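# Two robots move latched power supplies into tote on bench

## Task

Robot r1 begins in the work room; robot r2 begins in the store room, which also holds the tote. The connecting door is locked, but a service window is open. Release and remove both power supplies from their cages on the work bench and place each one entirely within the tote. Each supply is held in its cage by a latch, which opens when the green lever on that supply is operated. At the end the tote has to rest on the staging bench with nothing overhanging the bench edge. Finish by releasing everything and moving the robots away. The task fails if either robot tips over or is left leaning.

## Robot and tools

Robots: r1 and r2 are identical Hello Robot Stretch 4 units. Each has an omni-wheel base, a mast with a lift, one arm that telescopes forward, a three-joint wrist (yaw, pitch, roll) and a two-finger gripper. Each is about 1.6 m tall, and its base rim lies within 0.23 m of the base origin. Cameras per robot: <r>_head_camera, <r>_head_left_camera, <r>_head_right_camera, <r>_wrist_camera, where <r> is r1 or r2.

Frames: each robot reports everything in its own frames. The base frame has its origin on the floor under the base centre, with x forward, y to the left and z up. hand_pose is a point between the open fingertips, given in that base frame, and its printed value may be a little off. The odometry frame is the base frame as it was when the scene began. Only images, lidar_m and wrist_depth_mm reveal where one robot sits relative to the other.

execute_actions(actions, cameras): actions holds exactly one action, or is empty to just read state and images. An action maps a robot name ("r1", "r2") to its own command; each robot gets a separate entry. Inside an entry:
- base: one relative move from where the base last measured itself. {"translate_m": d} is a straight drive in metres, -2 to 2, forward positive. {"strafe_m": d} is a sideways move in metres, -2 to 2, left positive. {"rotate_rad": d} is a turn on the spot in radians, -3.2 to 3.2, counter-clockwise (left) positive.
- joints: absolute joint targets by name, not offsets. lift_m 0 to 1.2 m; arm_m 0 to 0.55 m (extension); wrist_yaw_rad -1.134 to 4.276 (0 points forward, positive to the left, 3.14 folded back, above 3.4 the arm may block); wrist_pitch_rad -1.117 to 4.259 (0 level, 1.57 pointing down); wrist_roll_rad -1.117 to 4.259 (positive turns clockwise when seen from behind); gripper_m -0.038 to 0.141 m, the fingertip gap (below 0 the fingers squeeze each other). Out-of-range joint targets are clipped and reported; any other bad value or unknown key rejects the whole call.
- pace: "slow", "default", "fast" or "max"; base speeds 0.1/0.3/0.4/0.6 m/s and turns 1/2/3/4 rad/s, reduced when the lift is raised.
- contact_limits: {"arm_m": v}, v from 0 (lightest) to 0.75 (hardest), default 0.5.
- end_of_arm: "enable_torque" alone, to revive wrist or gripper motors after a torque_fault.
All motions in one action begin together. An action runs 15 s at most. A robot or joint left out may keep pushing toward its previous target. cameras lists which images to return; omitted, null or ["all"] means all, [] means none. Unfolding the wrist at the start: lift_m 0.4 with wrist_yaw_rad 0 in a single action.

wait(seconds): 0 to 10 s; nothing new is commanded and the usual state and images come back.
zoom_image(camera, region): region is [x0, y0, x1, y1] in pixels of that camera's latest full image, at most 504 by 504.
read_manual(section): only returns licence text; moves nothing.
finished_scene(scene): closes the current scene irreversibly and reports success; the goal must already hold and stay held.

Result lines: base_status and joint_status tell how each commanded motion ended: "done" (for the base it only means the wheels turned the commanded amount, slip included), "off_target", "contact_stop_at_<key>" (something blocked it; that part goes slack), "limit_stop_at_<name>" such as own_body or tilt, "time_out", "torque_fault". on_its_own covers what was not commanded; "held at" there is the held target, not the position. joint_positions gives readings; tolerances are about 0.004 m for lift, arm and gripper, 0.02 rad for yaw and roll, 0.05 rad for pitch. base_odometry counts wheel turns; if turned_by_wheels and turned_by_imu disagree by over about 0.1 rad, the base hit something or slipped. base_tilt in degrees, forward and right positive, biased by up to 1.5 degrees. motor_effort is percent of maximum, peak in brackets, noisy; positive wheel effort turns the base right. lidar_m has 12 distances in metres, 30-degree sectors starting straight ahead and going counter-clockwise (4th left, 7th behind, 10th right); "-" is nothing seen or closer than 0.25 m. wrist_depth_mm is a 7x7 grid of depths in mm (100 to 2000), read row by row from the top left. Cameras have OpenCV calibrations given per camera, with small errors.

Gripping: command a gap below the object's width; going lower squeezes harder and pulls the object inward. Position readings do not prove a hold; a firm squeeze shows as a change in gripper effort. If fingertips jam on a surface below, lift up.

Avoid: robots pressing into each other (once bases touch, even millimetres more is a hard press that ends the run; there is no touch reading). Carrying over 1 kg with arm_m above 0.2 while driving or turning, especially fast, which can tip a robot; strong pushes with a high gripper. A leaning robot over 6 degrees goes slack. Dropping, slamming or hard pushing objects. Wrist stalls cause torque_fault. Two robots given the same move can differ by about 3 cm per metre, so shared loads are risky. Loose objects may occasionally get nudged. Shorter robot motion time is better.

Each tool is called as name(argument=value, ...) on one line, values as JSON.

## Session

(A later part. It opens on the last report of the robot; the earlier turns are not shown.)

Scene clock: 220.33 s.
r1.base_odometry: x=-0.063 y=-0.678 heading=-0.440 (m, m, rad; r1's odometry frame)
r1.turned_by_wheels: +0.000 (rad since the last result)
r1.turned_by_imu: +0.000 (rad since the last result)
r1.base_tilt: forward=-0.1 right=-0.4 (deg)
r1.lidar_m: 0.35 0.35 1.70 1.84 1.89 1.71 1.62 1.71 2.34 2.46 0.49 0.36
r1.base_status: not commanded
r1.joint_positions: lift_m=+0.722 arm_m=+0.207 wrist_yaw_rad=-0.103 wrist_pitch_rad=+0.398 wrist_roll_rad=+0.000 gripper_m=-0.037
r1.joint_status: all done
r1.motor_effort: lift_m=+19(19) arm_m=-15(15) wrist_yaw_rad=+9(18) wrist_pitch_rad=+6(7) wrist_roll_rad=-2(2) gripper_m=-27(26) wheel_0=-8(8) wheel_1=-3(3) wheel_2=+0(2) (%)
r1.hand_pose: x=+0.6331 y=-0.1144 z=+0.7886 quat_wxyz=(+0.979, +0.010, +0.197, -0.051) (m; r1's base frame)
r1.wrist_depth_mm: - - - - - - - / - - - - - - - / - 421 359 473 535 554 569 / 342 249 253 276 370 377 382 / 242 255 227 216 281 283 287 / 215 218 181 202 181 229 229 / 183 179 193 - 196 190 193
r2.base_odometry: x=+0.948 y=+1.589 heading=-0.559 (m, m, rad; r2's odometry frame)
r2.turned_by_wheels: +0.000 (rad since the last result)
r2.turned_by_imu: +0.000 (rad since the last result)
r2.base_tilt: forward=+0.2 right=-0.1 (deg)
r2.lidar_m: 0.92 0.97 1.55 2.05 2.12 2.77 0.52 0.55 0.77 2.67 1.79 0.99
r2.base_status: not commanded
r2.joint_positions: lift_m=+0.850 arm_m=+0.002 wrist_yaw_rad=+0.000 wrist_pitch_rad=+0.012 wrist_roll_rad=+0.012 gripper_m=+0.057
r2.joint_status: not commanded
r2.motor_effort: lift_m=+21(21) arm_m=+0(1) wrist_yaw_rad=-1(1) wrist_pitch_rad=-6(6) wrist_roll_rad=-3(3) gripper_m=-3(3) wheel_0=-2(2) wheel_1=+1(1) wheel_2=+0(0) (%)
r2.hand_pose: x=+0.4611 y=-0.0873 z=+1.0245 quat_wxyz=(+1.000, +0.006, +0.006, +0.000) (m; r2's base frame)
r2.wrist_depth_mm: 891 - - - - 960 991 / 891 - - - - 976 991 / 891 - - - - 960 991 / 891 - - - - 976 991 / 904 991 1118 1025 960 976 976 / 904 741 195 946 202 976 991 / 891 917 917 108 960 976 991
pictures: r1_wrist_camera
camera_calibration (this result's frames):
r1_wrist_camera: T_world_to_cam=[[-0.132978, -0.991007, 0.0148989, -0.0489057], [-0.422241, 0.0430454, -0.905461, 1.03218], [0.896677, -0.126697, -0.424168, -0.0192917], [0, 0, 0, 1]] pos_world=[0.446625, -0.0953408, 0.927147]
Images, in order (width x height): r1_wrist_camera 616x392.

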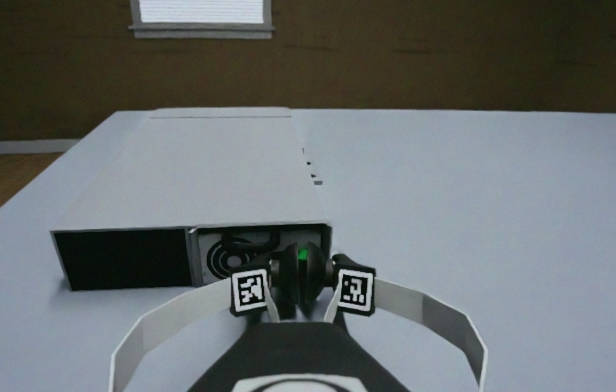

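wait(seconds=10)

zoom_image(camera="r1_wrist_camera", region=[190, 190, 390, 320])

Scene clock: 230.40 s.
r1.base_odometry: x=-0.063 y=-0.678 heading=-0.440 (m, m, rad; r1's odometry frame)
r1.turned_by_wheels: +0.000 (rad since the last result)
r1.turned_by_imu: +0.001 (rad since the last result)
r1.base_tilt: forward=+0.0 right=-0.3 (deg)
r1.lidar_m: 0.33 0.37 1.70 1.82 1.90 1.70 1.63 1.70 2.35 2.45 0.52 0.36
r1.base_status: not commanded
r1.joint_positions: lift_m=+0.722 arm_m=+0.207 wrist_yaw_rad=-0.103 wrist_pitch_rad=+0.398 wrist_roll_rad=+0.000 gripper_m=-0.037
r1.joint_status: all done
r1.motor_effort: lift_m=+20(19) arm_m=-15(15) wrist_yaw_rad=+8(18) wrist_pitch_rad=+6(7) wrist_roll_rad=-5(2) gripper_m=-27(26) wheel_0=-8(8) wheel_1=-3(3) wheel_2=+0(2) (%)
r1.hand_pose: x=+0.6331 y=-0.1144 z=+0.7886 quat_wxyz=(+0.979, +0.010, +0.197, -0.051) (m; r1's base frame)
r1.wrist_depth_mm: - - - - - - - / - - - - - - - / - 421 357 473 530 549 569 / 342 250 253 276 368 373 379 / 241 255 226 216 282 285 285 / 215 218 181 202 181 229 229 / 183 179 192 - 198 190 194
r2.base_odometry: x=+0.948 y=+1.589 heading=-0.559 (m, m, rad; r2's odometry frame)
r2.turned_by_wheels: +0.000 (rad since the last result)
r2.turned_by_imu: +0.002 (rad since the last result)
r2.base_tilt: forward=+0.1 right=-0.2 (deg)
r2.lidar_m: 0.93 0.97 1.57 2.04 2.10 2.77 0.53 0.55 0.76 2.66 1.79 1.01
r2.base_status: not commanded
r2.joint_positions: lift_m=+0.850 arm_m=+0.002 wrist_yaw_rad=+0.000 wrist_pitch_rad=+0.012 wrist_roll_rad=+0.012 gripper_m=+0.057
r2.joint_status: not commanded
r2.motor_effort: lift_m=+21(21) arm_m=+0(1) wrist_yaw_rad=-1(1) wrist_pitch_rad=-6(6) wrist_roll_rad=-2(3) gripper_m=-3(3) wheel_0=-2(2) wheel_1=+1(1) wheel_2=+0(0) (%)
r2.hand_pose: x=+0.4611 y=-0.0873 z=+1.0245 quat_wxyz=(+1.000, +0.006, +0.006, +0.000) (m; r2's base frame)
r2.wrist_depth_mm: 891 - - - - 960 991 / 904 - - - - 960 976 / 904 - - - - 976 991 / 904 - - - - 976 976 / 891 991 1118 1025 960 976 976 / 891 741 195 931 202 976 976 / 891 891 931 108 960 976 976
wait: 10.00 s; at rest by 0.20 s
pictures: r1_head_camera, r1_head_left_camera, r1_head_right_camera, r1_wrist_camera, r2_head_camera, r2_head_left_camera, r2_head_right_camera, r2_wrist_camera
camera_calibration (this result's frames):
r1_wrist_camera: T_world_to_cam=[[-0.132978, -0.991007, 0.0148988, -0.0489056], [-0.422241, 0.0430454, -0.905461, 1.03218], [0.896677, -0.126697, -0.424168, -0.0192916], [0, 0, 0, 1]] pos_world=[0.446625, -0.0953408, 0.927147]
r2_wrist_camera: T_world_to_cam=[[-0.0127523, -0.998815, -0.046965, -0.0376447], [-0.00990703, 0.0470927, -0.998841, 1.09442], [0.99987, -0.0122722, -0.0104958, -0.218621], [0, 0, 0, 1]] pos_world=[0.228955, -0.0918221, 1.08909]
Images, in order (width x height): r1_head_camera 420x560, r1_head_left_camera 420x672, r1_head_right_camera 420x672, r1_wrist_camera 616x392, r2_head_camera 420x560, r2_head_left_camera 420x672, r2_head_right_camera 420x672, r2_wrist_camera 616x392.

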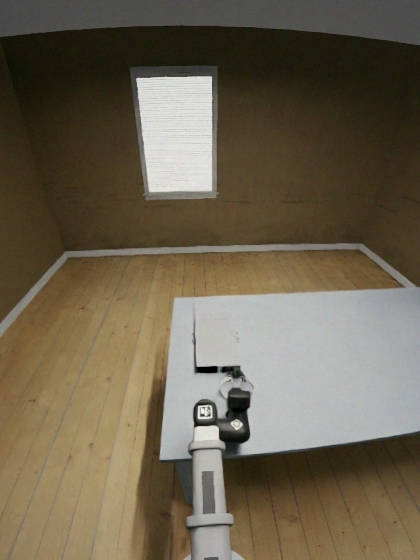

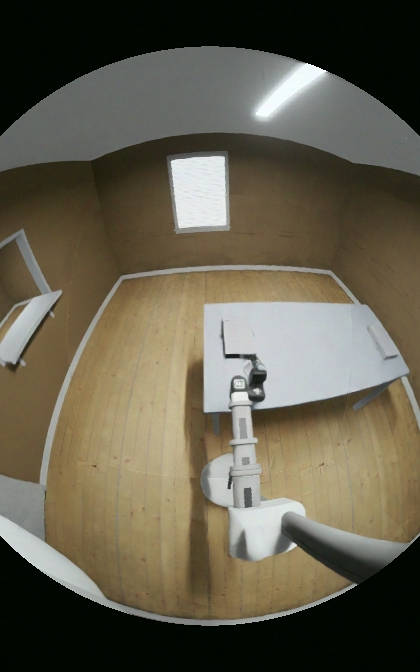

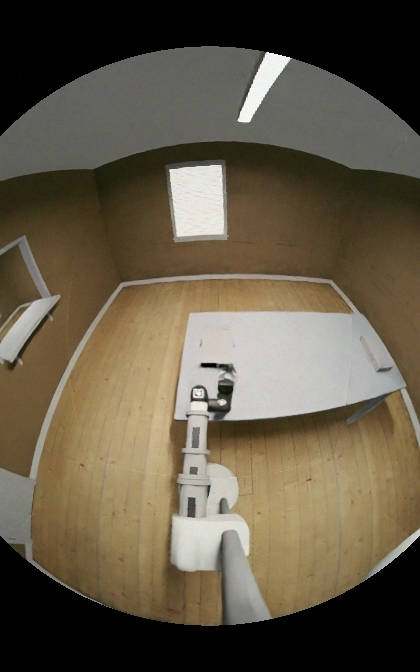

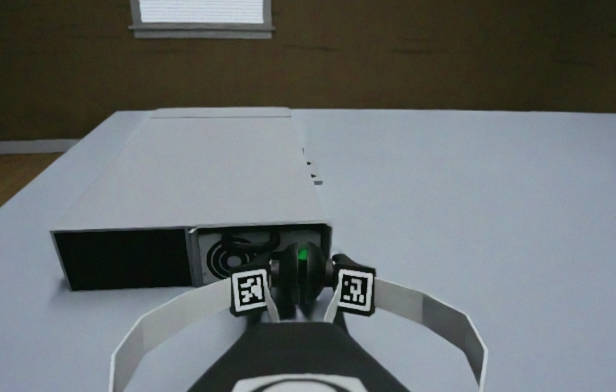

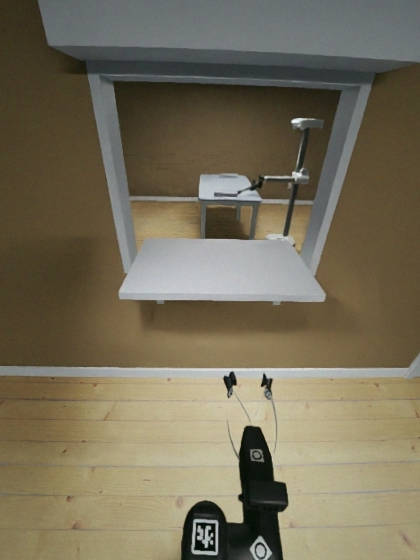

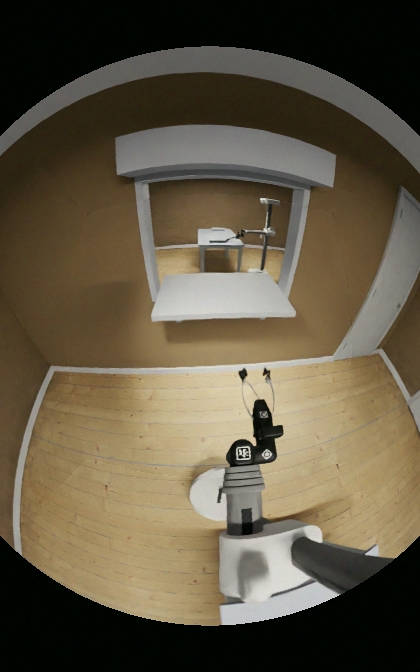

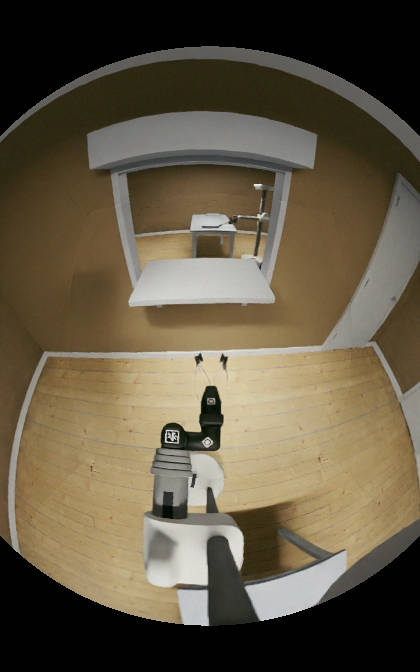

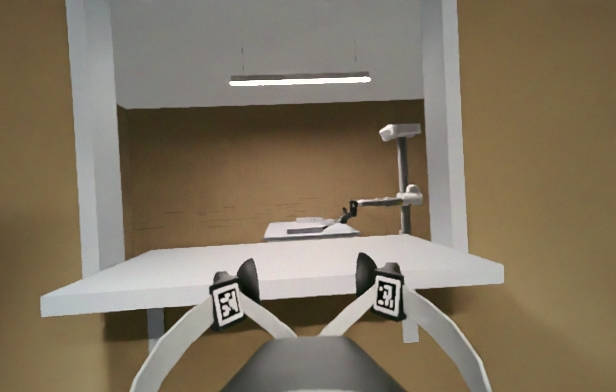

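Region (190, 190, 390, 320) of r1_wrist_camera's 616x392 image, scaled by 2.520; it fills the top 328 rows of this view, and the rest is white.

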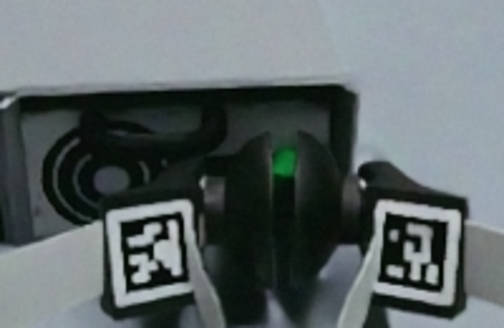

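execute_actions(actions=[{"r1":{"joints":{"lift_m":0.726},"pace":"slow"}}], cameras=[])

execute_actions(actions=[{"r1":{"joints":{"lift_m":0.722},"pace":"slow"}}], cameras=["r1_wrist_camera"])

zoom_image(camera="r1_wrist_camera", region=[190, 190, 390, 320])

Scene clock: 231.20 s.
r1.base_odometry: x=-0.063 y=-0.678 heading=-0.440 (m, m, rad; r1's odometry frame)
r1.turned_by_wheels: +0.000 (rad since the last result)
r1.turned_by_imu: +0.000 (rad since the last result)
r1.base_tilt: forward=+0.1 right=-0.3 (deg)
r1.lidar_m: 0.33 0.36 1.70 1.84 1.87 1.70 1.62 1.72 2.34 2.45 0.51 0.37
r1.base_status: not commanded
r1.joint_positions: lift_m=+0.726 arm_m=+0.207 wrist_yaw_rad=-0.103 wrist_pitch_rad=+0.400 wrist_roll_rad=+0.000 gripper_m=-0.037
r1.joint_status: all done
r1.motor_effort: lift_m=+27(26) arm_m=-15(15) wrist_yaw_rad=+6(7) wrist_pitch_rad=-1(6) wrist_roll_rad=-3(2) gripper_m=-27(28) wheel_0=-9(9) wheel_1=-4(4) wheel_2=+1(1) (%)
r1.hand_pose: x=+0.6328 y=-0.1142 z=+0.7913 quat_wxyz=(+0.979, +0.010, +0.199, -0.050) (m; r1's base frame)
r1.wrist_depth_mm: - - - - - - - / - - - - - - - / - 418 359 473 525 539 569 / 342 251 255 276 368 375 382 / 244 255 226 215 283 286 289 / 217 220 181 201 180 231 231 / 185 180 193 - 199 193 195
r2.base_odometry: x=+0.948 y=+1.589 heading=-0.559 (m, m, rad; r2's odometry frame)
r2.turned_by_wheels: +0.000 (rad since the last result)
r2.turned_by_imu: +0.000 (rad since the last result)
r2.base_tilt: forward=+0.2 right=-0.2 (deg)
r2.lidar_m: 0.94 0.95 1.57 2.06 2.11 2.80 0.53 0.56 0.72 2.65 1.77 1.00
r2.base_status: not commanded
r2.joint_positions: lift_m=+0.850 arm_m=+0.002 wrist_yaw_rad=+0.000 wrist_pitch_rad=+0.012 wrist_roll_rad=+0.012 gripper_m=+0.057
r2.joint_status: not commanded
r2.motor_effort: lift_m=+20(21) arm_m=-1(1) wrist_yaw_rad=-1(1) wrist_pitch_rad=-7(6) wrist_roll_rad=-2(3) gripper_m=-2(3) wheel_0=-2(2) wheel_1=+1(1) wheel_2=+0(0) (%)
r2.hand_pose: x=+0.4611 y=-0.0873 z=+1.0245 quat_wxyz=(+1.000, +0.006, +0.006, +0.000) (m; r2's base frame)
r2.wrist_depth_mm: 891 - - - - 960 976 / 904 - - - - 976 976 / 904 - - - - 976 991 / 891 - - - - 976 991 / 904 991 1118 1025 960 976 991 / 891 741 195 931 202 976 991 / 904 904 917 108 960 976 991
pictures: none
No camera images: the call's "cameras" was empty. Leave "cameras" out to get every camera's image.

Scene clock: 231.77 s.
r1.base_odometry: x=-0.063 y=-0.678 heading=-0.440 (m, m, rad; r1's odometry frame)
r1.turned_by_wheels: +0.000 (rad since the last result)
r1.turned_by_imu: +0.000 (rad since the last result)
r1.base_tilt: forward=+0.0 right=-0.4 (deg)
r1.lidar_m: 0.34 0.36 1.71 1.85 1.89 1.70 1.64 1.69 2.34 2.45 0.49 0.36
r1.base_status: not commanded
r1.joint_positions: lift_m=+0.722 arm_m=+0.206 wrist_yaw_rad=-0.104 wrist_pitch_rad=+0.398 wrist_roll_rad=+0.000 gripper_m=-0.037
r1.joint_status: all done
r1.motor_effort: lift_m=+18(25) arm_m=-14(15) wrist_yaw_rad=+9(9) wrist_pitch_rad=+4(3) wrist_roll_rad=-5(2) gripper_m=-25(26) wheel_0=-9(9) wheel_1=-4(4) wheel_2=+1(1) (%)
r1.hand_pose: x=+0.6327 y=-0.1145 z=+0.7885 quat_wxyz=(+0.979, +0.010, +0.197, -0.051) (m; r1's base frame)
r1.wrist_depth_mm: - - - - - - - / - - - - - - - / - 418 359 473 530 549 564 / 342 249 253 276 370 373 379 / 243 254 225 214 281 283 287 / 215 216 181 202 181 229 229 / 183 179 192 - 197 191 195
r2.base_odometry: x=+0.948 y=+1.589 heading=-0.559 (m, m, rad; r2's odometry frame)
r2.turned_by_wheels: +0.000 (rad since the last result)
r2.turned_by_imu: +0.000 (rad since the last result)
r2.base_tilt: forward=+0.1 right=-0.2 (deg)
r2.lidar_m: 0.92 0.97 1.58 2.05 2.13 2.79 0.50 0.55 0.75 2.66 1.81 1.00
r2.base_status: not commanded
r2.joint_positions: lift_m=+0.850 arm_m=+0.002 wrist_yaw_rad=+0.000 wrist_pitch_rad=+0.012 wrist_roll_rad=+0.012 gripper_m=+0.057
r2.joint_status: not commanded
r2.motor_effort: lift_m=+21(21) arm_m=+0(0) wrist_yaw_rad=-1(1) wrist_pitch_rad=-6(7) wrist_roll_rad=-1(2) gripper_m=-2(4) wheel_0=-2(2) wheel_1=+1(1) wheel_2=+0(1) (%)
r2.hand_pose: x=+0.4611 y=-0.0873 z=+1.0245 quat_wxyz=(+1.000, +0.006, +0.006, +0.000) (m; r2's base frame)
r2.wrist_depth_mm: 891 - - - - 976 991 / 891 - - - - 976 991 / 891 - - - - 976 991 / 891 - - - - 976 991 / 891 991 1118 1025 946 976 991 / 891 741 195 946 202 976 991 / 904 917 917 108 960 976 991
pictures: r1_wrist_camera
camera_calibration (this result's frames):
r1_wrist_camera: T_world_to_cam=[[-0.133359, -0.990956, 0.0149152, -0.0488107], [-0.422711, 0.0432619, -0.905231, 1.03212], [0.896399, -0.127026, -0.424658, -0.0184885], [0, 0, 0, 1]] pos_world=[0.446354, -0.0953694, 0.927187]
Images, in order (width x height): r1_wrist_camera 616x392.

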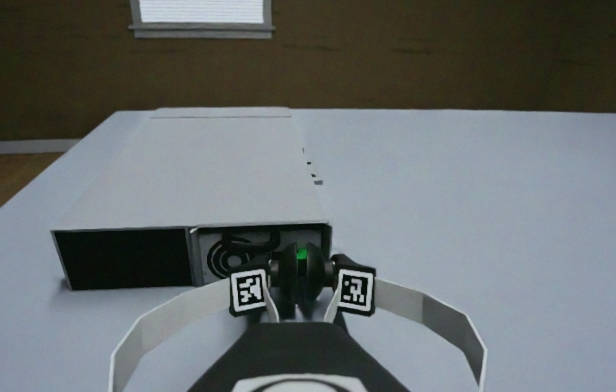

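Region (190, 190, 390, 320) of r1_wrist_camera's 616x392 image, scaled by 2.520; it fills the top 328 rows of this view, and the rest is white.

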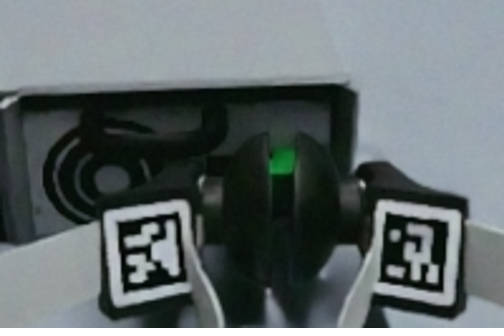

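execute_actions(actions=[{"r1":{"joints":{"lift_m":0.726,"arm_m":0.203},"pace":"slow"}}], cameras=[])

execute_actions(actions=[{"r1":{"joints":{"lift_m":0.722},"pace":"slow"}}], cameras=["r1_wrist_camera"])

zoom_image(camera="r1_wrist_camera", region=[190, 190, 390, 320])

Scene clock: 232.50 s.
r1.base_odometry: x=-0.063 y=-0.678 heading=-0.440 (m, m, rad; r1's odometry frame)
r1.turned_by_wheels: +0.000 (rad since the last result)
r1.turned_by_imu: +0.000 (rad since the last result)
r1.base_tilt: forward=+0.0 right=-0.3 (deg)
r1.lidar_m: 0.34 0.36 1.71 1.85 1.88 1.69 1.63 1.72 2.35 2.45 0.50 0.36
r1.base_status: not commanded
r1.joint_positions: lift_m=+0.726 arm_m=+0.206 wrist_yaw_rad=-0.103 wrist_pitch_rad=+0.400 wrist_roll_rad=+0.000 gripper_m=-0.037
r1.joint_status: all done
r1.motor_effort: lift_m=+26(26) arm_m=-14(16) wrist_yaw_rad=+6(10) wrist_pitch_rad=-1(5) wrist_roll_rad=-4(1) gripper_m=-27(28) wheel_0=-9(9) wheel_1=-4(4) wheel_2=+1(1) (%)
r1.hand_pose: x=+0.6317 y=-0.1142 z=+0.7914 quat_wxyz=(+0.979, +0.010, +0.198, -0.050) (m; r1's base frame)
r1.wrist_depth_mm: - - - - - - - / - - - - - - - / - 421 362 477 530 544 569 / 343 252 256 277 368 375 382 / 244 256 228 218 283 285 287 / 217 220 181 205 180 229 231 / 185 180 195 - 198 193 196
r2.base_odometry: x=+0.948 y=+1.589 heading=-0.559 (m, m, rad; r2's odometry frame)
r2.turned_by_wheels: +0.000 (rad since the last result)
r2.turned_by_imu: +0.000 (rad since the last result)
r2.base_tilt: forward=+0.1 right=-0.1 (deg)
r2.lidar_m: 0.92 0.96 1.56 2.06 2.09 2.78 0.54 0.54 0.72 2.67 1.74 0.99
r2.base_status: not commanded
r2.joint_positions: lift_m=+0.850 arm_m=+0.002 wrist_yaw_rad=+0.000 wrist_pitch_rad=+0.012 wrist_roll_rad=+0.012 gripper_m=+0.057
r2.joint_status: not commanded
r2.motor_effort: lift_m=+21(21) arm_m=+0(0) wrist_yaw_rad=-1(1) wrist_pitch_rad=-7(7) wrist_roll_rad=-1(1) gripper_m=-2(2) wheel_0=-2(2) wheel_1=+1(1) wheel_2=+0(0) (%)
r2.hand_pose: x=+0.4611 y=-0.0873 z=+1.0245 quat_wxyz=(+1.000, +0.006, +0.006, +0.000) (m; r2's base frame)
r2.wrist_depth_mm: 891 - - - - 960 991 / 891 - - - - 976 991 / 891 - - - - 976 991 / 891 - - - - 960 991 / 904 991 1118 1025 960 976 991 / 891 732 195 931 202 976 991 / 904 904 917 108 960 976 991
pictures: none
No camera images: the call's "cameras" was empty. Leave "cameras" out to get every camera's image.

Scene clock: 233.07 s.
r1.base_odometry: x=-0.063 y=-0.678 heading=-0.440 (m, m, rad; r1's odometry frame)
r1.turned_by_wheels: +0.000 (rad since the last result)
r1.turned_by_imu: +0.000 (rad since the last result)
r1.base_tilt: forward=+0.0 right=-0.4 (deg)
r1.lidar_m: 0.32 0.37 1.70 1.84 1.89 1.71 1.63 1.68 2.34 2.46 0.49 0.35
r1.base_status: not commanded
r1.joint_positions: lift_m=+0.722 arm_m=+0.205 wrist_yaw_rad=-0.104 wrist_pitch_rad=+0.398 wrist_roll_rad=+0.000 gripper_m=-0.037
r1.joint_status: all done
r1.motor_effort: lift_m=+18(25) arm_m=-13(14) wrist_yaw_rad=+9(10) wrist_pitch_rad=+6(4) wrist_roll_rad=-3(1) gripper_m=-25(28) wheel_0=-9(9) wheel_1=-4(4) wheel_2=+1(1) (%)
r1.hand_pose: x=+0.6317 y=-0.1145 z=+0.7886 quat_wxyz=(+0.979, +0.010, +0.197, -0.051) (m; r1's base frame)
r1.wrist_depth_mm: - - - - - - - / - - - - - - - / - 421 359 477 525 549 569 / 342 251 254 276 370 375 382 / 242 256 227 214 282 286 287 / 216 218 181 202 181 229 229 / 183 179 192 - 197 190 194
r2.base_odometry: x=+0.948 y=+1.589 heading=-0.559 (m, m, rad; r2's odometry frame)
r2.turned_by_wheels: +0.000 (rad since the last result)
r2.turned_by_imu: +0.000 (rad since the last result)
r2.base_tilt: forward=+0.1 right=-0.2 (deg)
r2.lidar_m: 0.93 0.97 1.56 2.05 2.09 2.77 0.55 0.56 0.75 2.64 1.77 1.00
r2.base_status: not commanded
r2.joint_positions: lift_m=+0.850 arm_m=+0.002 wrist_yaw_rad=+0.000 wrist_pitch_rad=+0.012 wrist_roll_rad=+0.012 gripper_m=+0.057
r2.joint_status: not commanded
r2.motor_effort: lift_m=+21(21) arm_m=-1(0) wrist_yaw_rad=-1(1) wrist_pitch_rad=-6(7) wrist_roll_rad=-2(2) gripper_m=-3(3) wheel_0=-2(2) wheel_1=+1(1) wheel_2=+0(0) (%)
r2.hand_pose: x=+0.4611 y=-0.0873 z=+1.0245 quat_wxyz=(+1.000, +0.006, +0.006, +0.000) (m; r2's base frame)
r2.wrist_depth_mm: 891 - - - - 976 991 / 891 - - - - 976 991 / 891 - - - - 976 991 / 891 - - - - 976 991 / 904 991 1118 1042 960 976 991 / 891 741 195 946 202 976 991 / 904 904 917 108 960 976 976
pictures: r1_wrist_camera
camera_calibration (this result's frames):
r1_wrist_camera: T_world_to_cam=[[-0.133254, -0.99097, 0.0149114, -0.0489935], [-0.422598, 0.0432038, -0.905287, 1.0317], [0.896468, -0.126934, -0.424539, -0.017625], [0, 0, 0, 1]] pos_world=[0.445265, -0.0953616, 0.927231]
Images, in order (width x height): r1_wrist_camera 616x392.

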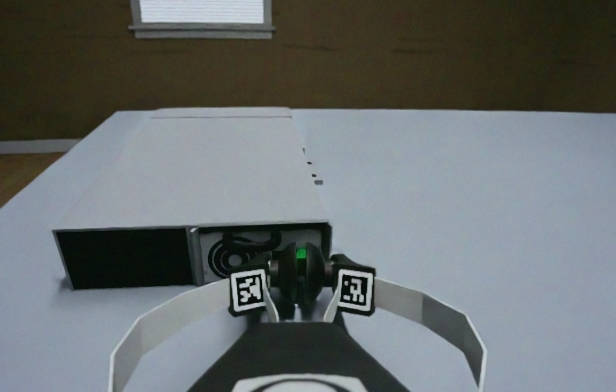

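Region (190, 190, 390, 320) of r1_wrist_camera's 616x392 image, scaled by 2.520; it fills the top 328 rows of this view, and the rest is white.

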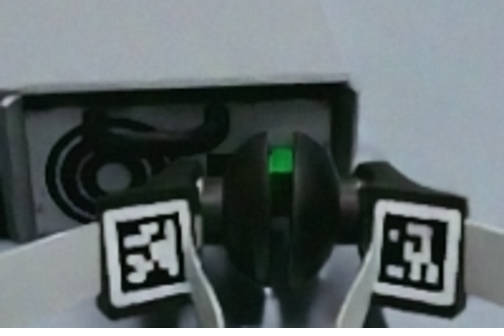

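execute_actions(actions=[{"r1":{"base":{"strafe_m":-0.007},"pace":"slow"}}], cameras=["r1_wrist_camera"])

zoom_image(camera="r1_wrist_camera", region=[190, 190, 390, 320])

Scene clock: 234.00 s.
r1.base_odometry: x=-0.065 y=-0.684 heading=-0.441 (m, m, rad; r1's odometry frame)
r1.turned_by_wheels: +0.000 (rad since the last result)
r1.turned_by_imu: +0.000 (rad since the last result)
r1.base_tilt: forward=+0.0 right=-0.4 (deg)
r1.lidar_m: 0.35 0.38 1.72 1.84 1.89 1.70 1.62 1.70 2.35 2.46 0.50 0.35
r1.base_status: done
r1.joint_positions: lift_m=+0.722 arm_m=+0.205 wrist_yaw_rad=-0.104 wrist_pitch_rad=+0.398 wrist_roll_rad=+0.000 gripper_m=-0.037
r1.joint_status: not commanded
r1.motor_effort: lift_m=+19(18) arm_m=-10(13) wrist_yaw_rad=+9(9) wrist_pitch_rad=+4(6) wrist_roll_rad=-1(4) gripper_m=-22(25) wheel_0=-3(10) wheel_1=-2(9) wheel_2=+0(1) (%)
r1.hand_pose: x=+0.6311 y=-0.1145 z=+0.7885 quat_wxyz=(+0.979, +0.010, +0.198, -0.051) (m; r1's base frame)
r1.wrist_depth_mm: - - - - - - - / - - - - - - - / - 389 359 477 530 549 564 / 343 249 255 291 370 375 379 / 242 265 226 227 283 283 287 / 216 216 183 204 181 229 230 / 183 181 192 - 197 191 194
r2.base_odometry: x=+0.948 y=+1.589 heading=-0.559 (m, m, rad; r2's odometry frame)
r2.turned_by_wheels: +0.000 (rad since the last result)
r2.turned_by_imu: +0.000 (rad since the last result)
r2.base_tilt: forward=+0.1 right=-0.2 (deg)
r2.lidar_m: 0.92 0.98 1.57 2.04 2.11 2.76 0.54 0.54 0.75 2.66 1.81 1.02
r2.base_status: not commanded
r2.joint_positions: lift_m=+0.850 arm_m=+0.002 wrist_yaw_rad=+0.000 wrist_pitch_rad=+0.012 wrist_roll_rad=+0.012 gripper_m=+0.057
r2.joint_status: not commanded
r2.motor_effort: lift_m=+21(21) arm_m=+0(0) wrist_yaw_rad=-1(1) wrist_pitch_rad=-7(6) wrist_roll_rad=-2(2) gripper_m=-2(3) wheel_0=-2(2) wheel_1=+1(1) wheel_2=+0(0) (%)
r2.hand_pose: x=+0.4611 y=-0.0873 z=+1.0245 quat_wxyz=(+1.000, +0.006, +0.006, +0.000) (m; r2's base frame)
r2.wrist_depth_mm: 891 - - - - 960 991 / 891 - - - - 976 991 / 891 - - - - 976 991 / 891 - - - - 976 991 / 891 976 1118 1025 960 976 976 / 891 741 195 946 202 976 991 / 904 917 931 108 960 976 991
pictures: r1_wrist_camera
camera_calibration (this result's frames):
r1_wrist_camera: T_world_to_cam=[[-0.133316, -0.990961, 0.0149276, -0.0490462], [-0.423065, 0.0432819, -0.905065, 1.03148], [0.896238, -0.126975, -0.425011, -0.0167009], [0, 0, 0, 1]] pos_world=[0.444812, -0.0953679, 0.92719]
Images, in order (width x height): r1_wrist_camera 616x392.

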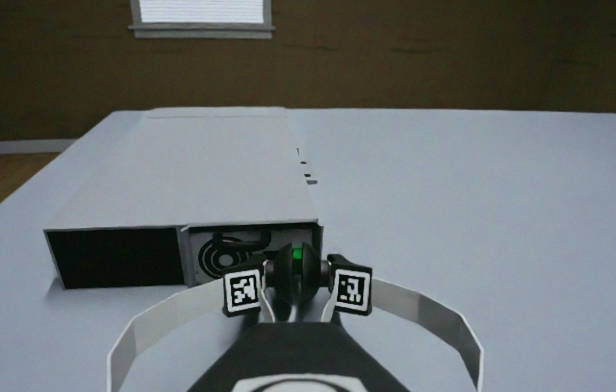

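Region (190, 190, 390, 320) of r1_wrist_camera's 616x392 image, scaled by 2.520; it fills the top 328 rows of this view, and the rest is white.

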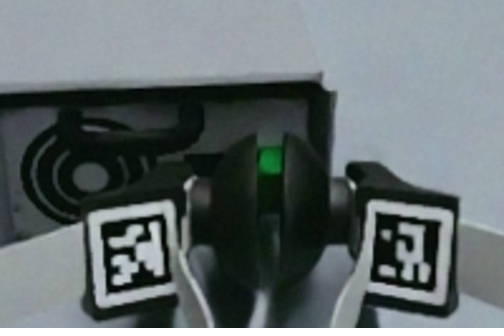

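execute_actions(actions=[{"r1":{"joints":{"gripper_m":-0.005,"arm_m":0.198,"lift_m":0.725},"pace":"slow"}}], cameras=[])

execute_actions(actions=[{"r1":{"joints":{"gripper_m":0.025,"arm_m":0.195,"lift_m":0.727},"pace":"slow"}}], cameras=["r1_wrist_camera"])

zoom_image(camera="r1_wrist_camera", region=[190, 190, 390, 320])

Scene clock: 235.47 s.
r1.base_odometry: x=-0.065 y=-0.685 heading=-0.441 (m, m, rad; r1's odometry frame)
r1.turned_by_wheels: +0.000 (rad since the last result)
r1.turned_by_imu: +0.000 (rad since the last result)
r1.base_tilt: forward=-0.1 right=-0.3 (deg)
r1.lidar_m: 0.34 0.36 1.72 1.85 1.90 1.69 1.62 1.70 2.35 2.45 0.51 0.37
r1.base_status: not commanded
r1.joint_positions: lift_m=+0.725 arm_m=+0.200 wrist_yaw_rad=-0.105 wrist_pitch_rad=+0.399 wrist_roll_rad=+0.000 gripper_m=-0.005
r1.joint_status: all done
r1.motor_effort: lift_m=+22(26) arm_m=-9(16) wrist_yaw_rad=+12(12) wrist_pitch_rad=+2(4) wrist_roll_rad=+1(1) gripper_m=-10(23) wheel_0=-5(6) wheel_1=-2(3) wheel_2=+0(2) (%)
r1.hand_pose: x=+0.6257 y=-0.1147 z=+0.7909 quat_wxyz=(+0.979, +0.011, +0.198, -0.051) (m; r1's base frame)
r1.wrist_depth_mm: - - - - - - - / - - - - - - - / - 399 368 480 535 554 569 / 347 255 259 298 375 382 387 / 253 270 232 234 286 290 291 / 220 222 186 206 184 232 233 / 187 182 196 - 199 194 197
r2.base_odometry: x=+0.948 y=+1.589 heading=-0.559 (m, m, rad; r2's odometry frame)
r2.turned_by_wheels: +0.000 (rad since the last result)
r2.turned_by_imu: +0.000 (rad since the last result)
r2.base_tilt: forward=+0.2 right=-0.2 (deg)
r2.lidar_m: 0.92 0.96 1.59 2.06 2.10 2.78 0.51 0.55 0.76 2.66 1.77 0.99
r2.base_status: not commanded
r2.joint_positions: lift_m=+0.850 arm_m=+0.002 wrist_yaw_rad=+0.000 wrist_pitch_rad=+0.012 wrist_roll_rad=+0.012 gripper_m=+0.057
r2.joint_status: not commanded
r2.motor_effort: lift_m=+21(21) arm_m=+0(0) wrist_yaw_rad=-1(1) wrist_pitch_rad=-7(6) wrist_roll_rad=-1(1) gripper_m=-3(3) wheel_0=-2(2) wheel_1=+1(1) wheel_2=+0(0) (%)
r2.hand_pose: x=+0.4611 y=-0.0873 z=+1.0245 quat_wxyz=(+1.000, +0.006, +0.006, +0.000) (m; r2's base frame)
r2.wrist_depth_mm: 891 - - - - 960 991 / 891 - - - - 976 991 / 904 - - - - 976 991 / 904 - - - - 976 991 / 891 976 1118 1025 960 976 991 / 891 741 195 931 202 976 991 / 904 904 931 108 960 976 991
pictures: none
No camera images: the call's "cameras" was empty. Leave "cameras" out to get every camera's image.

Scene clock: 236.90 s.
r1.base_odometry: x=-0.066 y=-0.684 heading=-0.441 (m, m, rad; r1's odometry frame)
r1.turned_by_wheels: +0.000 (rad since the last result)
r1.turned_by_imu: +0.000 (rad since the last result)
r1.base_tilt: forward=-0.1 right=-0.4 (deg)
r1.lidar_m: 0.33 0.36 1.73 1.83 1.89 1.69 1.63 1.71 2.34 2.43 0.49 0.37
r1.base_status: not commanded
r1.joint_positions: lift_m=+0.727 arm_m=+0.197 wrist_yaw_rad=-0.103 wrist_pitch_rad=+0.403 wrist_roll_rad=+0.000 gripper_m=+0.025
r1.joint_status: all done
r1.motor_effort: lift_m=+23(25) arm_m=-9(8) wrist_yaw_rad=+6(12) wrist_pitch_rad=-9(8) wrist_roll_rad=-1(2) gripper_m=-3(11) wheel_0=-3(5) wheel_1=-1(2) wheel_2=+0(1) (%)
r1.hand_pose: x=+0.6225 y=-0.1142 z=+0.7919 quat_wxyz=(+0.978, +0.010, +0.200, -0.050) (m; r1's base frame)
r1.wrist_depth_mm: - - - - - - - / - - - - - - - / - 421 364 473 530 549 564 / 343 253 257 294 368 377 384 / 252 270 235 239 285 289 290 / 219 221 187 211 189 232 233 / 186 182 195 - 193 193 198
r2.base_odometry: x=+0.948 y=+1.589 heading=-0.559 (m, m, rad; r2's odometry frame)
r2.turned_by_wheels: +0.000 (rad since the last result)
r2.turned_by_imu: +0.000 (rad since the last result)
r2.base_tilt: forward=+0.1 right=-0.2 (deg)
r2.lidar_m: 0.92 0.98 1.55 2.05 2.11 2.78 0.53 0.55 0.77 2.65 1.76 1.00
r2.base_status: not commanded
r2.joint_positions: lift_m=+0.850 arm_m=+0.002 wrist_yaw_rad=+0.000 wrist_pitch_rad=+0.012 wrist_roll_rad=+0.012 gripper_m=+0.057
r2.joint_status: not commanded
r2.motor_effort: lift_m=+21(21) arm_m=+0(1) wrist_yaw_rad=-1(1) wrist_pitch_rad=-6(7) wrist_roll_rad=-2(3) gripper_m=-2(3) wheel_0=-2(2) wheel_1=+1(1) wheel_2=+0(0) (%)
r2.hand_pose: x=+0.4611 y=-0.0873 z=+1.0245 quat_wxyz=(+1.000, +0.006, +0.006, +0.000) (m; r2's base frame)
r2.wrist_depth_mm: 891 - - - - 976 1008 / 891 - - - - 976 991 / 891 - - - - 976 991 / 891 - - - - 976 991 / 904 1008 1118 1042 960 976 991 / 891 741 195 946 202 976 991 / 891 904 917 108 960 976 991
pictures: r1_wrist_camera
camera_calibration (this result's frames):
r1_wrist_camera: T_world_to_cam=[[-0.132292, -0.991096, 0.0150586, -0.0507053], [-0.42701, 0.0432743, -0.903211, 1.03197], [0.894517, -0.125918, -0.428933, -0.0031853], [0, 0, 0, 1]] pos_world=[0.436803, -0.0953128, 0.931484]
Images, in order (width x height): r1_wrist_camera 616x392.

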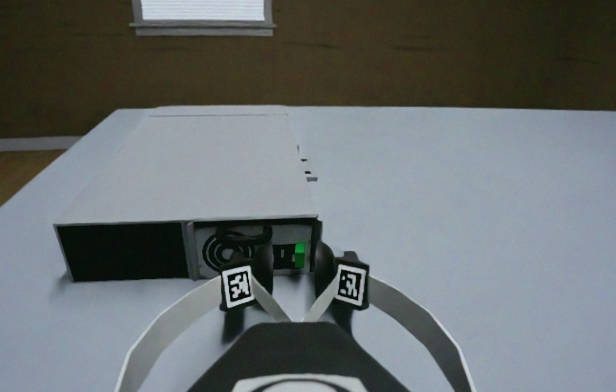

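Region (190, 190, 390, 320) of r1_wrist_camera's 616x392 image, scaled by 2.520; it fills the top 328 rows of this view, and the rest is white.

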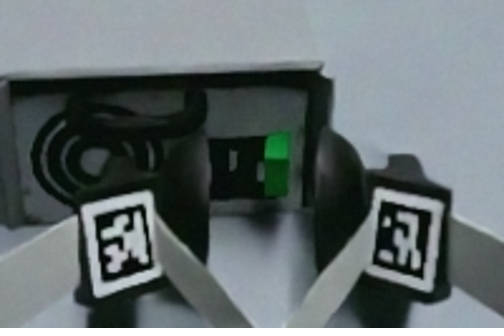

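execute_actions(actions=[{"r1":{"joints":{"arm_m":0.17},"pace":"slow"}}], cameras=[])

execute_actions(actions=[{"r1":{"base":{"strafe_m":0.010},"joints":{"lift_m":0.82,"gripper_m":0.014}}}], cameras=[])

execute_actions(actions=[{"r1":{"joints":{"wrist_pitch_rad":0.6,"wrist_roll_rad":1.57,"wrist_yaw_rad":-0.05}}}], cameras=[])

execute_actions(actions=[{"r1":{"joints":{"arm_m":0.21,"lift_m":0.807},"pace":"slow"}}], cameras=[])

execute_actions(actions=[{"r1":{"joints":{"arm_m":0.223,"lift_m":0.797},"pace":"slow"}}], cameras=["r1_wrist_camera"])

zoom_image(camera="r1_wrist_camera", region=[190, 170, 390, 320])

Scene clock: 238.50 s.
r1.base_odometry: x=-0.066 y=-0.684 heading=-0.441 (m, m, rad; r1's odometry frame)
r1.turned_by_wheels: +0.000 (rad since the last result)
r1.turned_by_imu: +0.000 (rad since the last result)
r1.base_tilt: forward=+0.0 right=-0.3 (deg)
r1.lidar_m: 0.35 0.35 1.72 1.84 1.88 1.72 1.63 1.70 2.35 2.46 0.50 0.36
r1.base_status: not commanded
r1.joint_positions: lift_m=+0.727 arm_m=+0.172 wrist_yaw_rad=-0.100 wrist_pitch_rad=+0.402 wrist_roll_rad=+0.000 gripper_m=+0.025
r1.joint_status: all done
r1.motor_effort: lift_m=+23(23) arm_m=-9(10) wrist_yaw_rad=-1(7) wrist_pitch_rad=-7(10) wrist_roll_rad=-3(2) gripper_m=-4(3) wheel_0=-2(3) wheel_1=-1(1) wheel_2=-1(0) (%)
r1.hand_pose: x=+0.5979 y=-0.1135 z=+0.7920 quat_wxyz=(+0.979, +0.010, +0.200, -0.049) (m; r1's base frame)
r1.wrist_depth_mm: - - - - - - - / - - - - - - - / - 427 366 449 525 549 569 / 347 287 260 297 370 373 384 / 270 271 260 268 285 289 289 / 220 223 196 214 187 233 235 / 187 182 196 - 193 195 196
r2.base_odometry: x=+0.948 y=+1.589 heading=-0.559 (m, m, rad; r2's odometry frame)
r2.turned_by_wheels: +0.000 (rad since the last result)
r2.turned_by_imu: +0.000 (rad since the last result)
r2.base_tilt: forward=+0.2 right=-0.2 (deg)
r2.lidar_m: 0.92 0.96 1.56 2.05 2.10 2.80 0.54 0.56 0.74 2.66 1.77 1.01
r2.base_status: not commanded
r2.joint_positions: lift_m=+0.850 arm_m=+0.002 wrist_yaw_rad=+0.000 wrist_pitch_rad=+0.012 wrist_roll_rad=+0.012 gripper_m=+0.057
r2.joint_status: not commanded
r2.motor_effort: lift_m=+21(21) arm_m=+0(1) wrist_yaw_rad=-1(1) wrist_pitch_rad=-7(7) wrist_roll_rad=-1(1) gripper_m=-3(3) wheel_0=-2(2) wheel_1=+1(1) wheel_2=+0(0) (%)
r2.hand_pose: x=+0.4611 y=-0.0873 z=+1.0245 quat_wxyz=(+1.000, +0.006, +0.006, +0.000) (m; r2's base frame)
r2.wrist_depth_mm: 891 - - - - 976 991 / 891 - - - - 976 991 / 904 - - - - 976 976 / 891 - - - - 976 991 / 891 991 1118 1042 946 976 976 / 891 741 195 931 202 976 976 / 891 904 931 108 946 976 991
pictures: none
No camera images: the call's "cameras" was empty. Leave "cameras" out to get every camera's image.

Scene clock: 239.90 s.
r1.base_odometry: x=-0.061 y=-0.675 heading=-0.441 (m, m, rad; r1's odometry frame)
r1.turned_by_wheels: +0.000 (rad since the last result)
r1.turned_by_imu: +0.000 (rad since the last result)
r1.base_tilt: forward=+0.0 right=-0.4 (deg)
r1.lidar_m: 0.35 0.37 1.71 1.84 1.88 1.69 1.63 1.70 2.34 2.46 0.49 0.37
r1.base_status: done
r1.joint_positions: lift_m=+0.820 arm_m=+0.172 wrist_yaw_rad=-0.100 wrist_pitch_rad=+0.402 wrist_roll_rad=+0.000 gripper_m=+0.014
r1.joint_status: all done
r1.motor_effort: lift_m=+23(24) arm_m=-9(9) wrist_yaw_rad=-1(1) wrist_pitch_rad=-8(8) wrist_roll_rad=-2(2) gripper_m=-5(7) wheel_0=+0(10) wheel_1=-1(7) wheel_2=+0(0) (%)
r1.hand_pose: x=+0.5979 y=-0.1135 z=+0.8851 quat_wxyz=(+0.979, +0.010, +0.200, -0.049) (m; r1's base frame)
r1.wrist_depth_mm: - - - - - - - / - - - - - - - / - - - - - - - / - 554 462 530 574 585 597 / 1576 404 355 345 442 449 452 / 343 309 190 196 186 364 364 / 291 286 304 - 304 303 307
r2.base_odometry: x=+0.948 y=+1.589 heading=-0.559 (m, m, rad; r2's odometry frame)
r2.turned_by_wheels: +0.000 (rad since the last result)
r2.turned_by_imu: +0.000 (rad since the last result)
r2.base_tilt: forward=+0.1 right=-0.2 (deg)
r2.lidar_m: 0.94 0.96 1.57 2.03 2.10 2.77 0.53 0.54 0.74 2.65 1.80 0.98
r2.base_status: not commanded
r2.joint_positions: lift_m=+0.850 arm_m=+0.002 wrist_yaw_rad=+0.000 wrist_pitch_rad=+0.012 wrist_roll_rad=+0.012 gripper_m=+0.057
r2.joint_status: not commanded
r2.motor_effort: lift_m=+21(21) arm_m=+0(0) wrist_yaw_rad=-1(1) wrist_pitch_rad=-6(6) wrist_roll_rad=-3(2) gripper_m=-2(3) wheel_0=-2(2) wheel_1=+1(1) wheel_2=+0(0) (%)
r2.hand_pose: x=+0.4611 y=-0.0873 z=+1.0245 quat_wxyz=(+1.000, +0.006, +0.006, +0.000) (m; r2's base frame)
r2.wrist_depth_mm: 891 - - - - 976 991 / 891 - - - - 976 991 / 891 - - - - 960 991 / 891 - - - - 976 991 / 891 976 1118 1042 960 960 976 / 891 741 195 931 202 976 991 / 904 931 917 108 960 976 991
pictures: none
No camera images: the call's "cameras" was empty. Leave "cameras" out to get every camera's image.

Scene clock: 241.40 s.
r1.base_odometry: x=-0.061 y=-0.675 heading=-0.441 (m, m, rad; r1's odometry frame)
r1.turned_by_wheels: +0.000 (rad since the last result)
r1.turned_by_imu: +0.000 (rad since the last result)
r1.base_tilt: forward=+0.0 right=-0.3 (deg)
r1.lidar_m: 0.34 0.35 1.69 1.83 1.88 1.69 1.63 1.72 2.35 2.46 0.51 0.37
r1.base_status: not commanded
r1.joint_positions: lift_m=+0.820 arm_m=+0.172 wrist_yaw_rad=-0.050 wrist_pitch_rad=+0.601 wrist_roll_rad=+1.570 gripper_m=+0.014
r1.joint_status: all done
r1.motor_effort: lift_m=+23(23) arm_m=-9(9) wrist_yaw_rad=-1(1) wrist_pitch_rad=-4(4) wrist_roll_rad=-2(5) gripper_m=-5(3) wheel_0=-1(0) wheel_1=-2(2) wheel_2=+0(0) (%)
r1.hand_pose: x=+0.5757 y=-0.0992 z=+0.8348 quat_wxyz=(+0.670, +0.680, +0.193, -0.226) (m; r1's base frame)
r1.wrist_depth_mm: - - 452 314 243 196 - / - - 452 317 246 198 173 / - - 449 317 245 198 174 / - - 397 306 247 200 175 / - - 351 296 247 200 175 / - - 190 208 186 200 175 / - - 535 - 239 189 -
r2.base_odometry: x=+0.948 y=+1.589 heading=-0.559 (m, m, rad; r2's odometry frame)
r2.turned_by_wheels: +0.000 (rad since the last result)
r2.turned_by_imu: +0.000 (rad since the last result)
r2.base_tilt: forward=+0.1 right=-0.2 (deg)
r2.lidar_m: 0.94 0.97 1.56 2.05 2.12 2.75 0.54 0.56 0.72 2.65 1.79 1.02
r2.base_status: not commanded
r2.joint_positions: lift_m=+0.850 arm_m=+0.002 wrist_yaw_rad=+0.000 wrist_pitch_rad=+0.012 wrist_roll_rad=+0.012 gripper_m=+0.057
r2.joint_status: not commanded
r2.motor_effort: lift_m=+20(21) arm_m=-1(0) wrist_yaw_rad=-1(1) wrist_pitch_rad=-7(7) wrist_roll_rad=-2(2) gripper_m=-3(2) wheel_0=-2(2) wheel_1=+1(1) wheel_2=+0(0) (%)
r2.hand_pose: x=+0.4611 y=-0.0873 z=+1.0245 quat_wxyz=(+1.000, +0.006, +0.006, +0.000) (m; r2's base frame)
r2.wrist_depth_mm: 904 - - - - 976 991 / 891 - - - - 976 991 / 891 - - - - 976 1008 / 891 - - - - 976 991 / 904 991 1118 1025 960 960 991 / 891 741 195 946 202 976 991 / 904 904 917 108 960 960 991
pictures: none
No camera images: the call's "cameras" was empty. Leave "cameras" out to get every camera's image.

Scene clock: 242.93 s.
r1.base_odometry: x=-0.061 y=-0.675 heading=-0.441 (m, m, rad; r1's odometry frame)
r1.turned_by_wheels: +0.000 (rad since the last result)
r1.turned_by_imu: +0.000 (rad since the last result)
r1.base_tilt: forward=+0.0 right=-0.3 (deg)
r1.lidar_m: 0.34 0.35 1.71 1.82 1.89 1.68 1.63 1.70 2.34 2.45 0.52 0.36
r1.base_status: not commanded
r1.joint_positions: lift_m=+0.807 arm_m=+0.208 wrist_yaw_rad=-0.050 wrist_pitch_rad=+0.601 wrist_roll_rad=+1.570 gripper_m=+0.014
r1.joint_status: all done
r1.motor_effort: lift_m=+18(21) arm_m=+9(11) wrist_yaw_rad=-1(1) wrist_pitch_rad=-5(5) wrist_roll_rad=-1(1) gripper_m=-5(4) wheel_0=+0(1) wheel_1=-2(2) wheel_2=+0(0) (%)
r1.hand_pose: x=+0.6124 y=-0.0992 z=+0.8222 quat_wxyz=(+0.670, +0.680, +0.193, -0.226) (m; r1's base frame)
r1.wrist_depth_mm: - - 418 297 228 184 - / - - 421 297 229 186 164 / - - 421 298 230 187 165 / - - 364 274 232 187 166 / - - 324 256 231 187 166 / - - 190 208 186 187 166 / - - 480 - 225 177 -
r2.base_odometry: x=+0.948 y=+1.589 heading=-0.559 (m, m, rad; r2's odometry frame)
r2.turned_by_wheels: +0.000 (rad since the last result)
r2.turned_by_imu: +0.000 (rad since the last result)
r2.base_tilt: forward=+0.1 right=-0.2 (deg)
r2.lidar_m: 0.92 0.97 1.59 2.03 2.11 2.80 0.51 0.55 0.75 2.67 1.79 0.98
r2.base_status: not commanded
r2.joint_positions: lift_m=+0.850 arm_m=+0.002 wrist_yaw_rad=+0.000 wrist_pitch_rad=+0.012 wrist_roll_rad=+0.012 gripper_m=+0.057
r2.joint_status: not commanded
r2.motor_effort: lift_m=+21(21) arm_m=+0(0) wrist_yaw_rad=-1(1) wrist_pitch_rad=-7(6) wrist_roll_rad=-4(3) gripper_m=-2(3) wheel_0=-2(2) wheel_1=+1(1) wheel_2=+0(0) (%)
r2.hand_pose: x=+0.4611 y=-0.0873 z=+1.0245 quat_wxyz=(+1.000, +0.006, +0.006, +0.000) (m; r2's base frame)
r2.wrist_depth_mm: 891 - - - - 960 991 / 891 - - - - 976 991 / 891 - - - - 960 991 / 891 - - - - 976 991 / 891 991 1118 1025 946 976 991 / 891 741 195 931 202 976 991 / 891 917 917 108 960 976 991
pictures: none
No camera images: the call's "cameras" was empty. Leave "cameras" out to get every camera's image.

Scene clock: 243.93 s.
r1.base_odometry: x=-0.061 y=-0.675 heading=-0.441 (m, m, rad; r1's odometry frame)
r1.turned_by_wheels: +0.000 (rad since the last result)
r1.turned_by_imu: +0.000 (rad since the last result)
r1.base_tilt: forward=-0.1 right=-0.4 (deg)
r1.lidar_m: 0.34 0.37 1.69 1.83 1.89 1.72 1.63 1.70 2.34 2.46 0.48 0.37
r1.base_status: not commanded
r1.joint_positions: lift_m=+0.797 arm_m=+0.221 wrist_yaw_rad=-0.051 wrist_pitch_rad=+0.603 wrist_roll_rad=+1.570 gripper_m=+0.014
r1.joint_status: all done
r1.motor_effort: lift_m=+18(18) arm_m=+10(11) wrist_yaw_rad=+1(1) wrist_pitch_rad=-9(9) wrist_roll_rad=+0(1) gripper_m=-4(6) wheel_0=+0(0) wheel_1=-2(2) wheel_2=+0(0) (%)
r1.hand_pose: x=+0.6250 y=-0.0994 z=+0.8119 quat_wxyz=(+0.670, +0.680, +0.193, -0.227) (m; r1's base frame)
r1.wrist_depth_mm: - - 394 279 215 174 - / - - 397 279 216 175 155 / - - 402 282 216 176 156 / - - 336 259 218 176 156 / - - 298 239 218 177 157 / - - 189 196 186 177 157 / - - 347 - 212 167 -
r2.base_odometry: x=+0.948 y=+1.589 heading=-0.559 (m, m, rad; r2's odometry frame)
r2.turned_by_wheels: +0.000 (rad since the last result)
r2.turned_by_imu: +0.000 (rad since the last result)
r2.base_tilt: forward=+0.1 right=-0.2 (deg)
r2.lidar_m: 0.92 0.96 1.57 2.05 2.12 2.78 0.53 0.56 0.75 2.66 1.79 1.02
r2.base_status: not commanded
r2.joint_positions: lift_m=+0.850 arm_m=+0.002 wrist_yaw_rad=+0.000 wrist_pitch_rad=+0.012 wrist_roll_rad=+0.012 gripper_m=+0.057
r2.joint_status: not commanded
r2.motor_effort: lift_m=+21(21) arm_m=+0(0) wrist_yaw_rad=-1(1) wrist_pitch_rad=-7(7) wrist_roll_rad=-2(3) gripper_m=-1(2) wheel_0=-2(2) wheel_1=+1(1) wheel_2=+0(0) (%)
r2.hand_pose: x=+0.4611 y=-0.0873 z=+1.0245 quat_wxyz=(+1.000, +0.006, +0.006, +0.000) (m; r2's base frame)
r2.wrist_depth_mm: 904 - - - - 976 991 / 891 - - - - 976 991 / 904 - - - - 976 991 / 891 - - - - 976 991 / 891 991 1118 1025 946 976 991 / 891 732 195 931 202 976 991 / 904 891 917 108 960 960 991
pictures: r1_wrist_camera
camera_calibration (this result's frames):
r1_wrist_camera: T_world_to_cam=[[-0.593649, 0.0266255, -0.804283, 1.01865], [0.0159768, 0.999645, 0.0213002, 0.11798], [0.804565, -0.000205019, -0.593864, 0.207666], [0, 0, 0, 1]] pos_world=[0.435752, -0.145017, 0.940092]
Images, in order (width x height): r1_wrist_camera 616x392.

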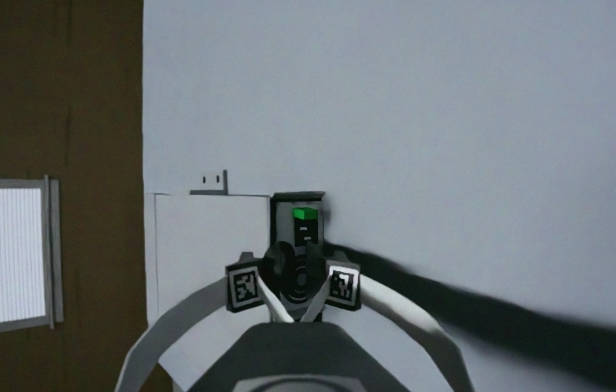

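Region (190, 170, 390, 320) of r1_wrist_camera's 616x392 image, scaled by 2.520; it fills the top 378 rows of this view, and the rest is white.

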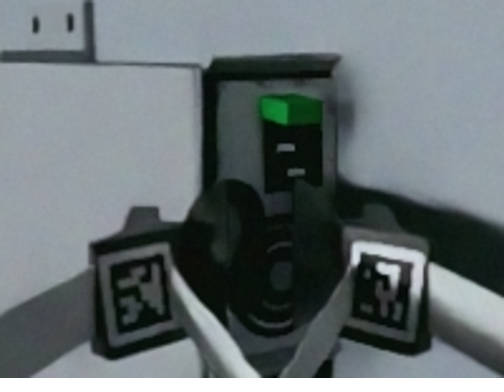

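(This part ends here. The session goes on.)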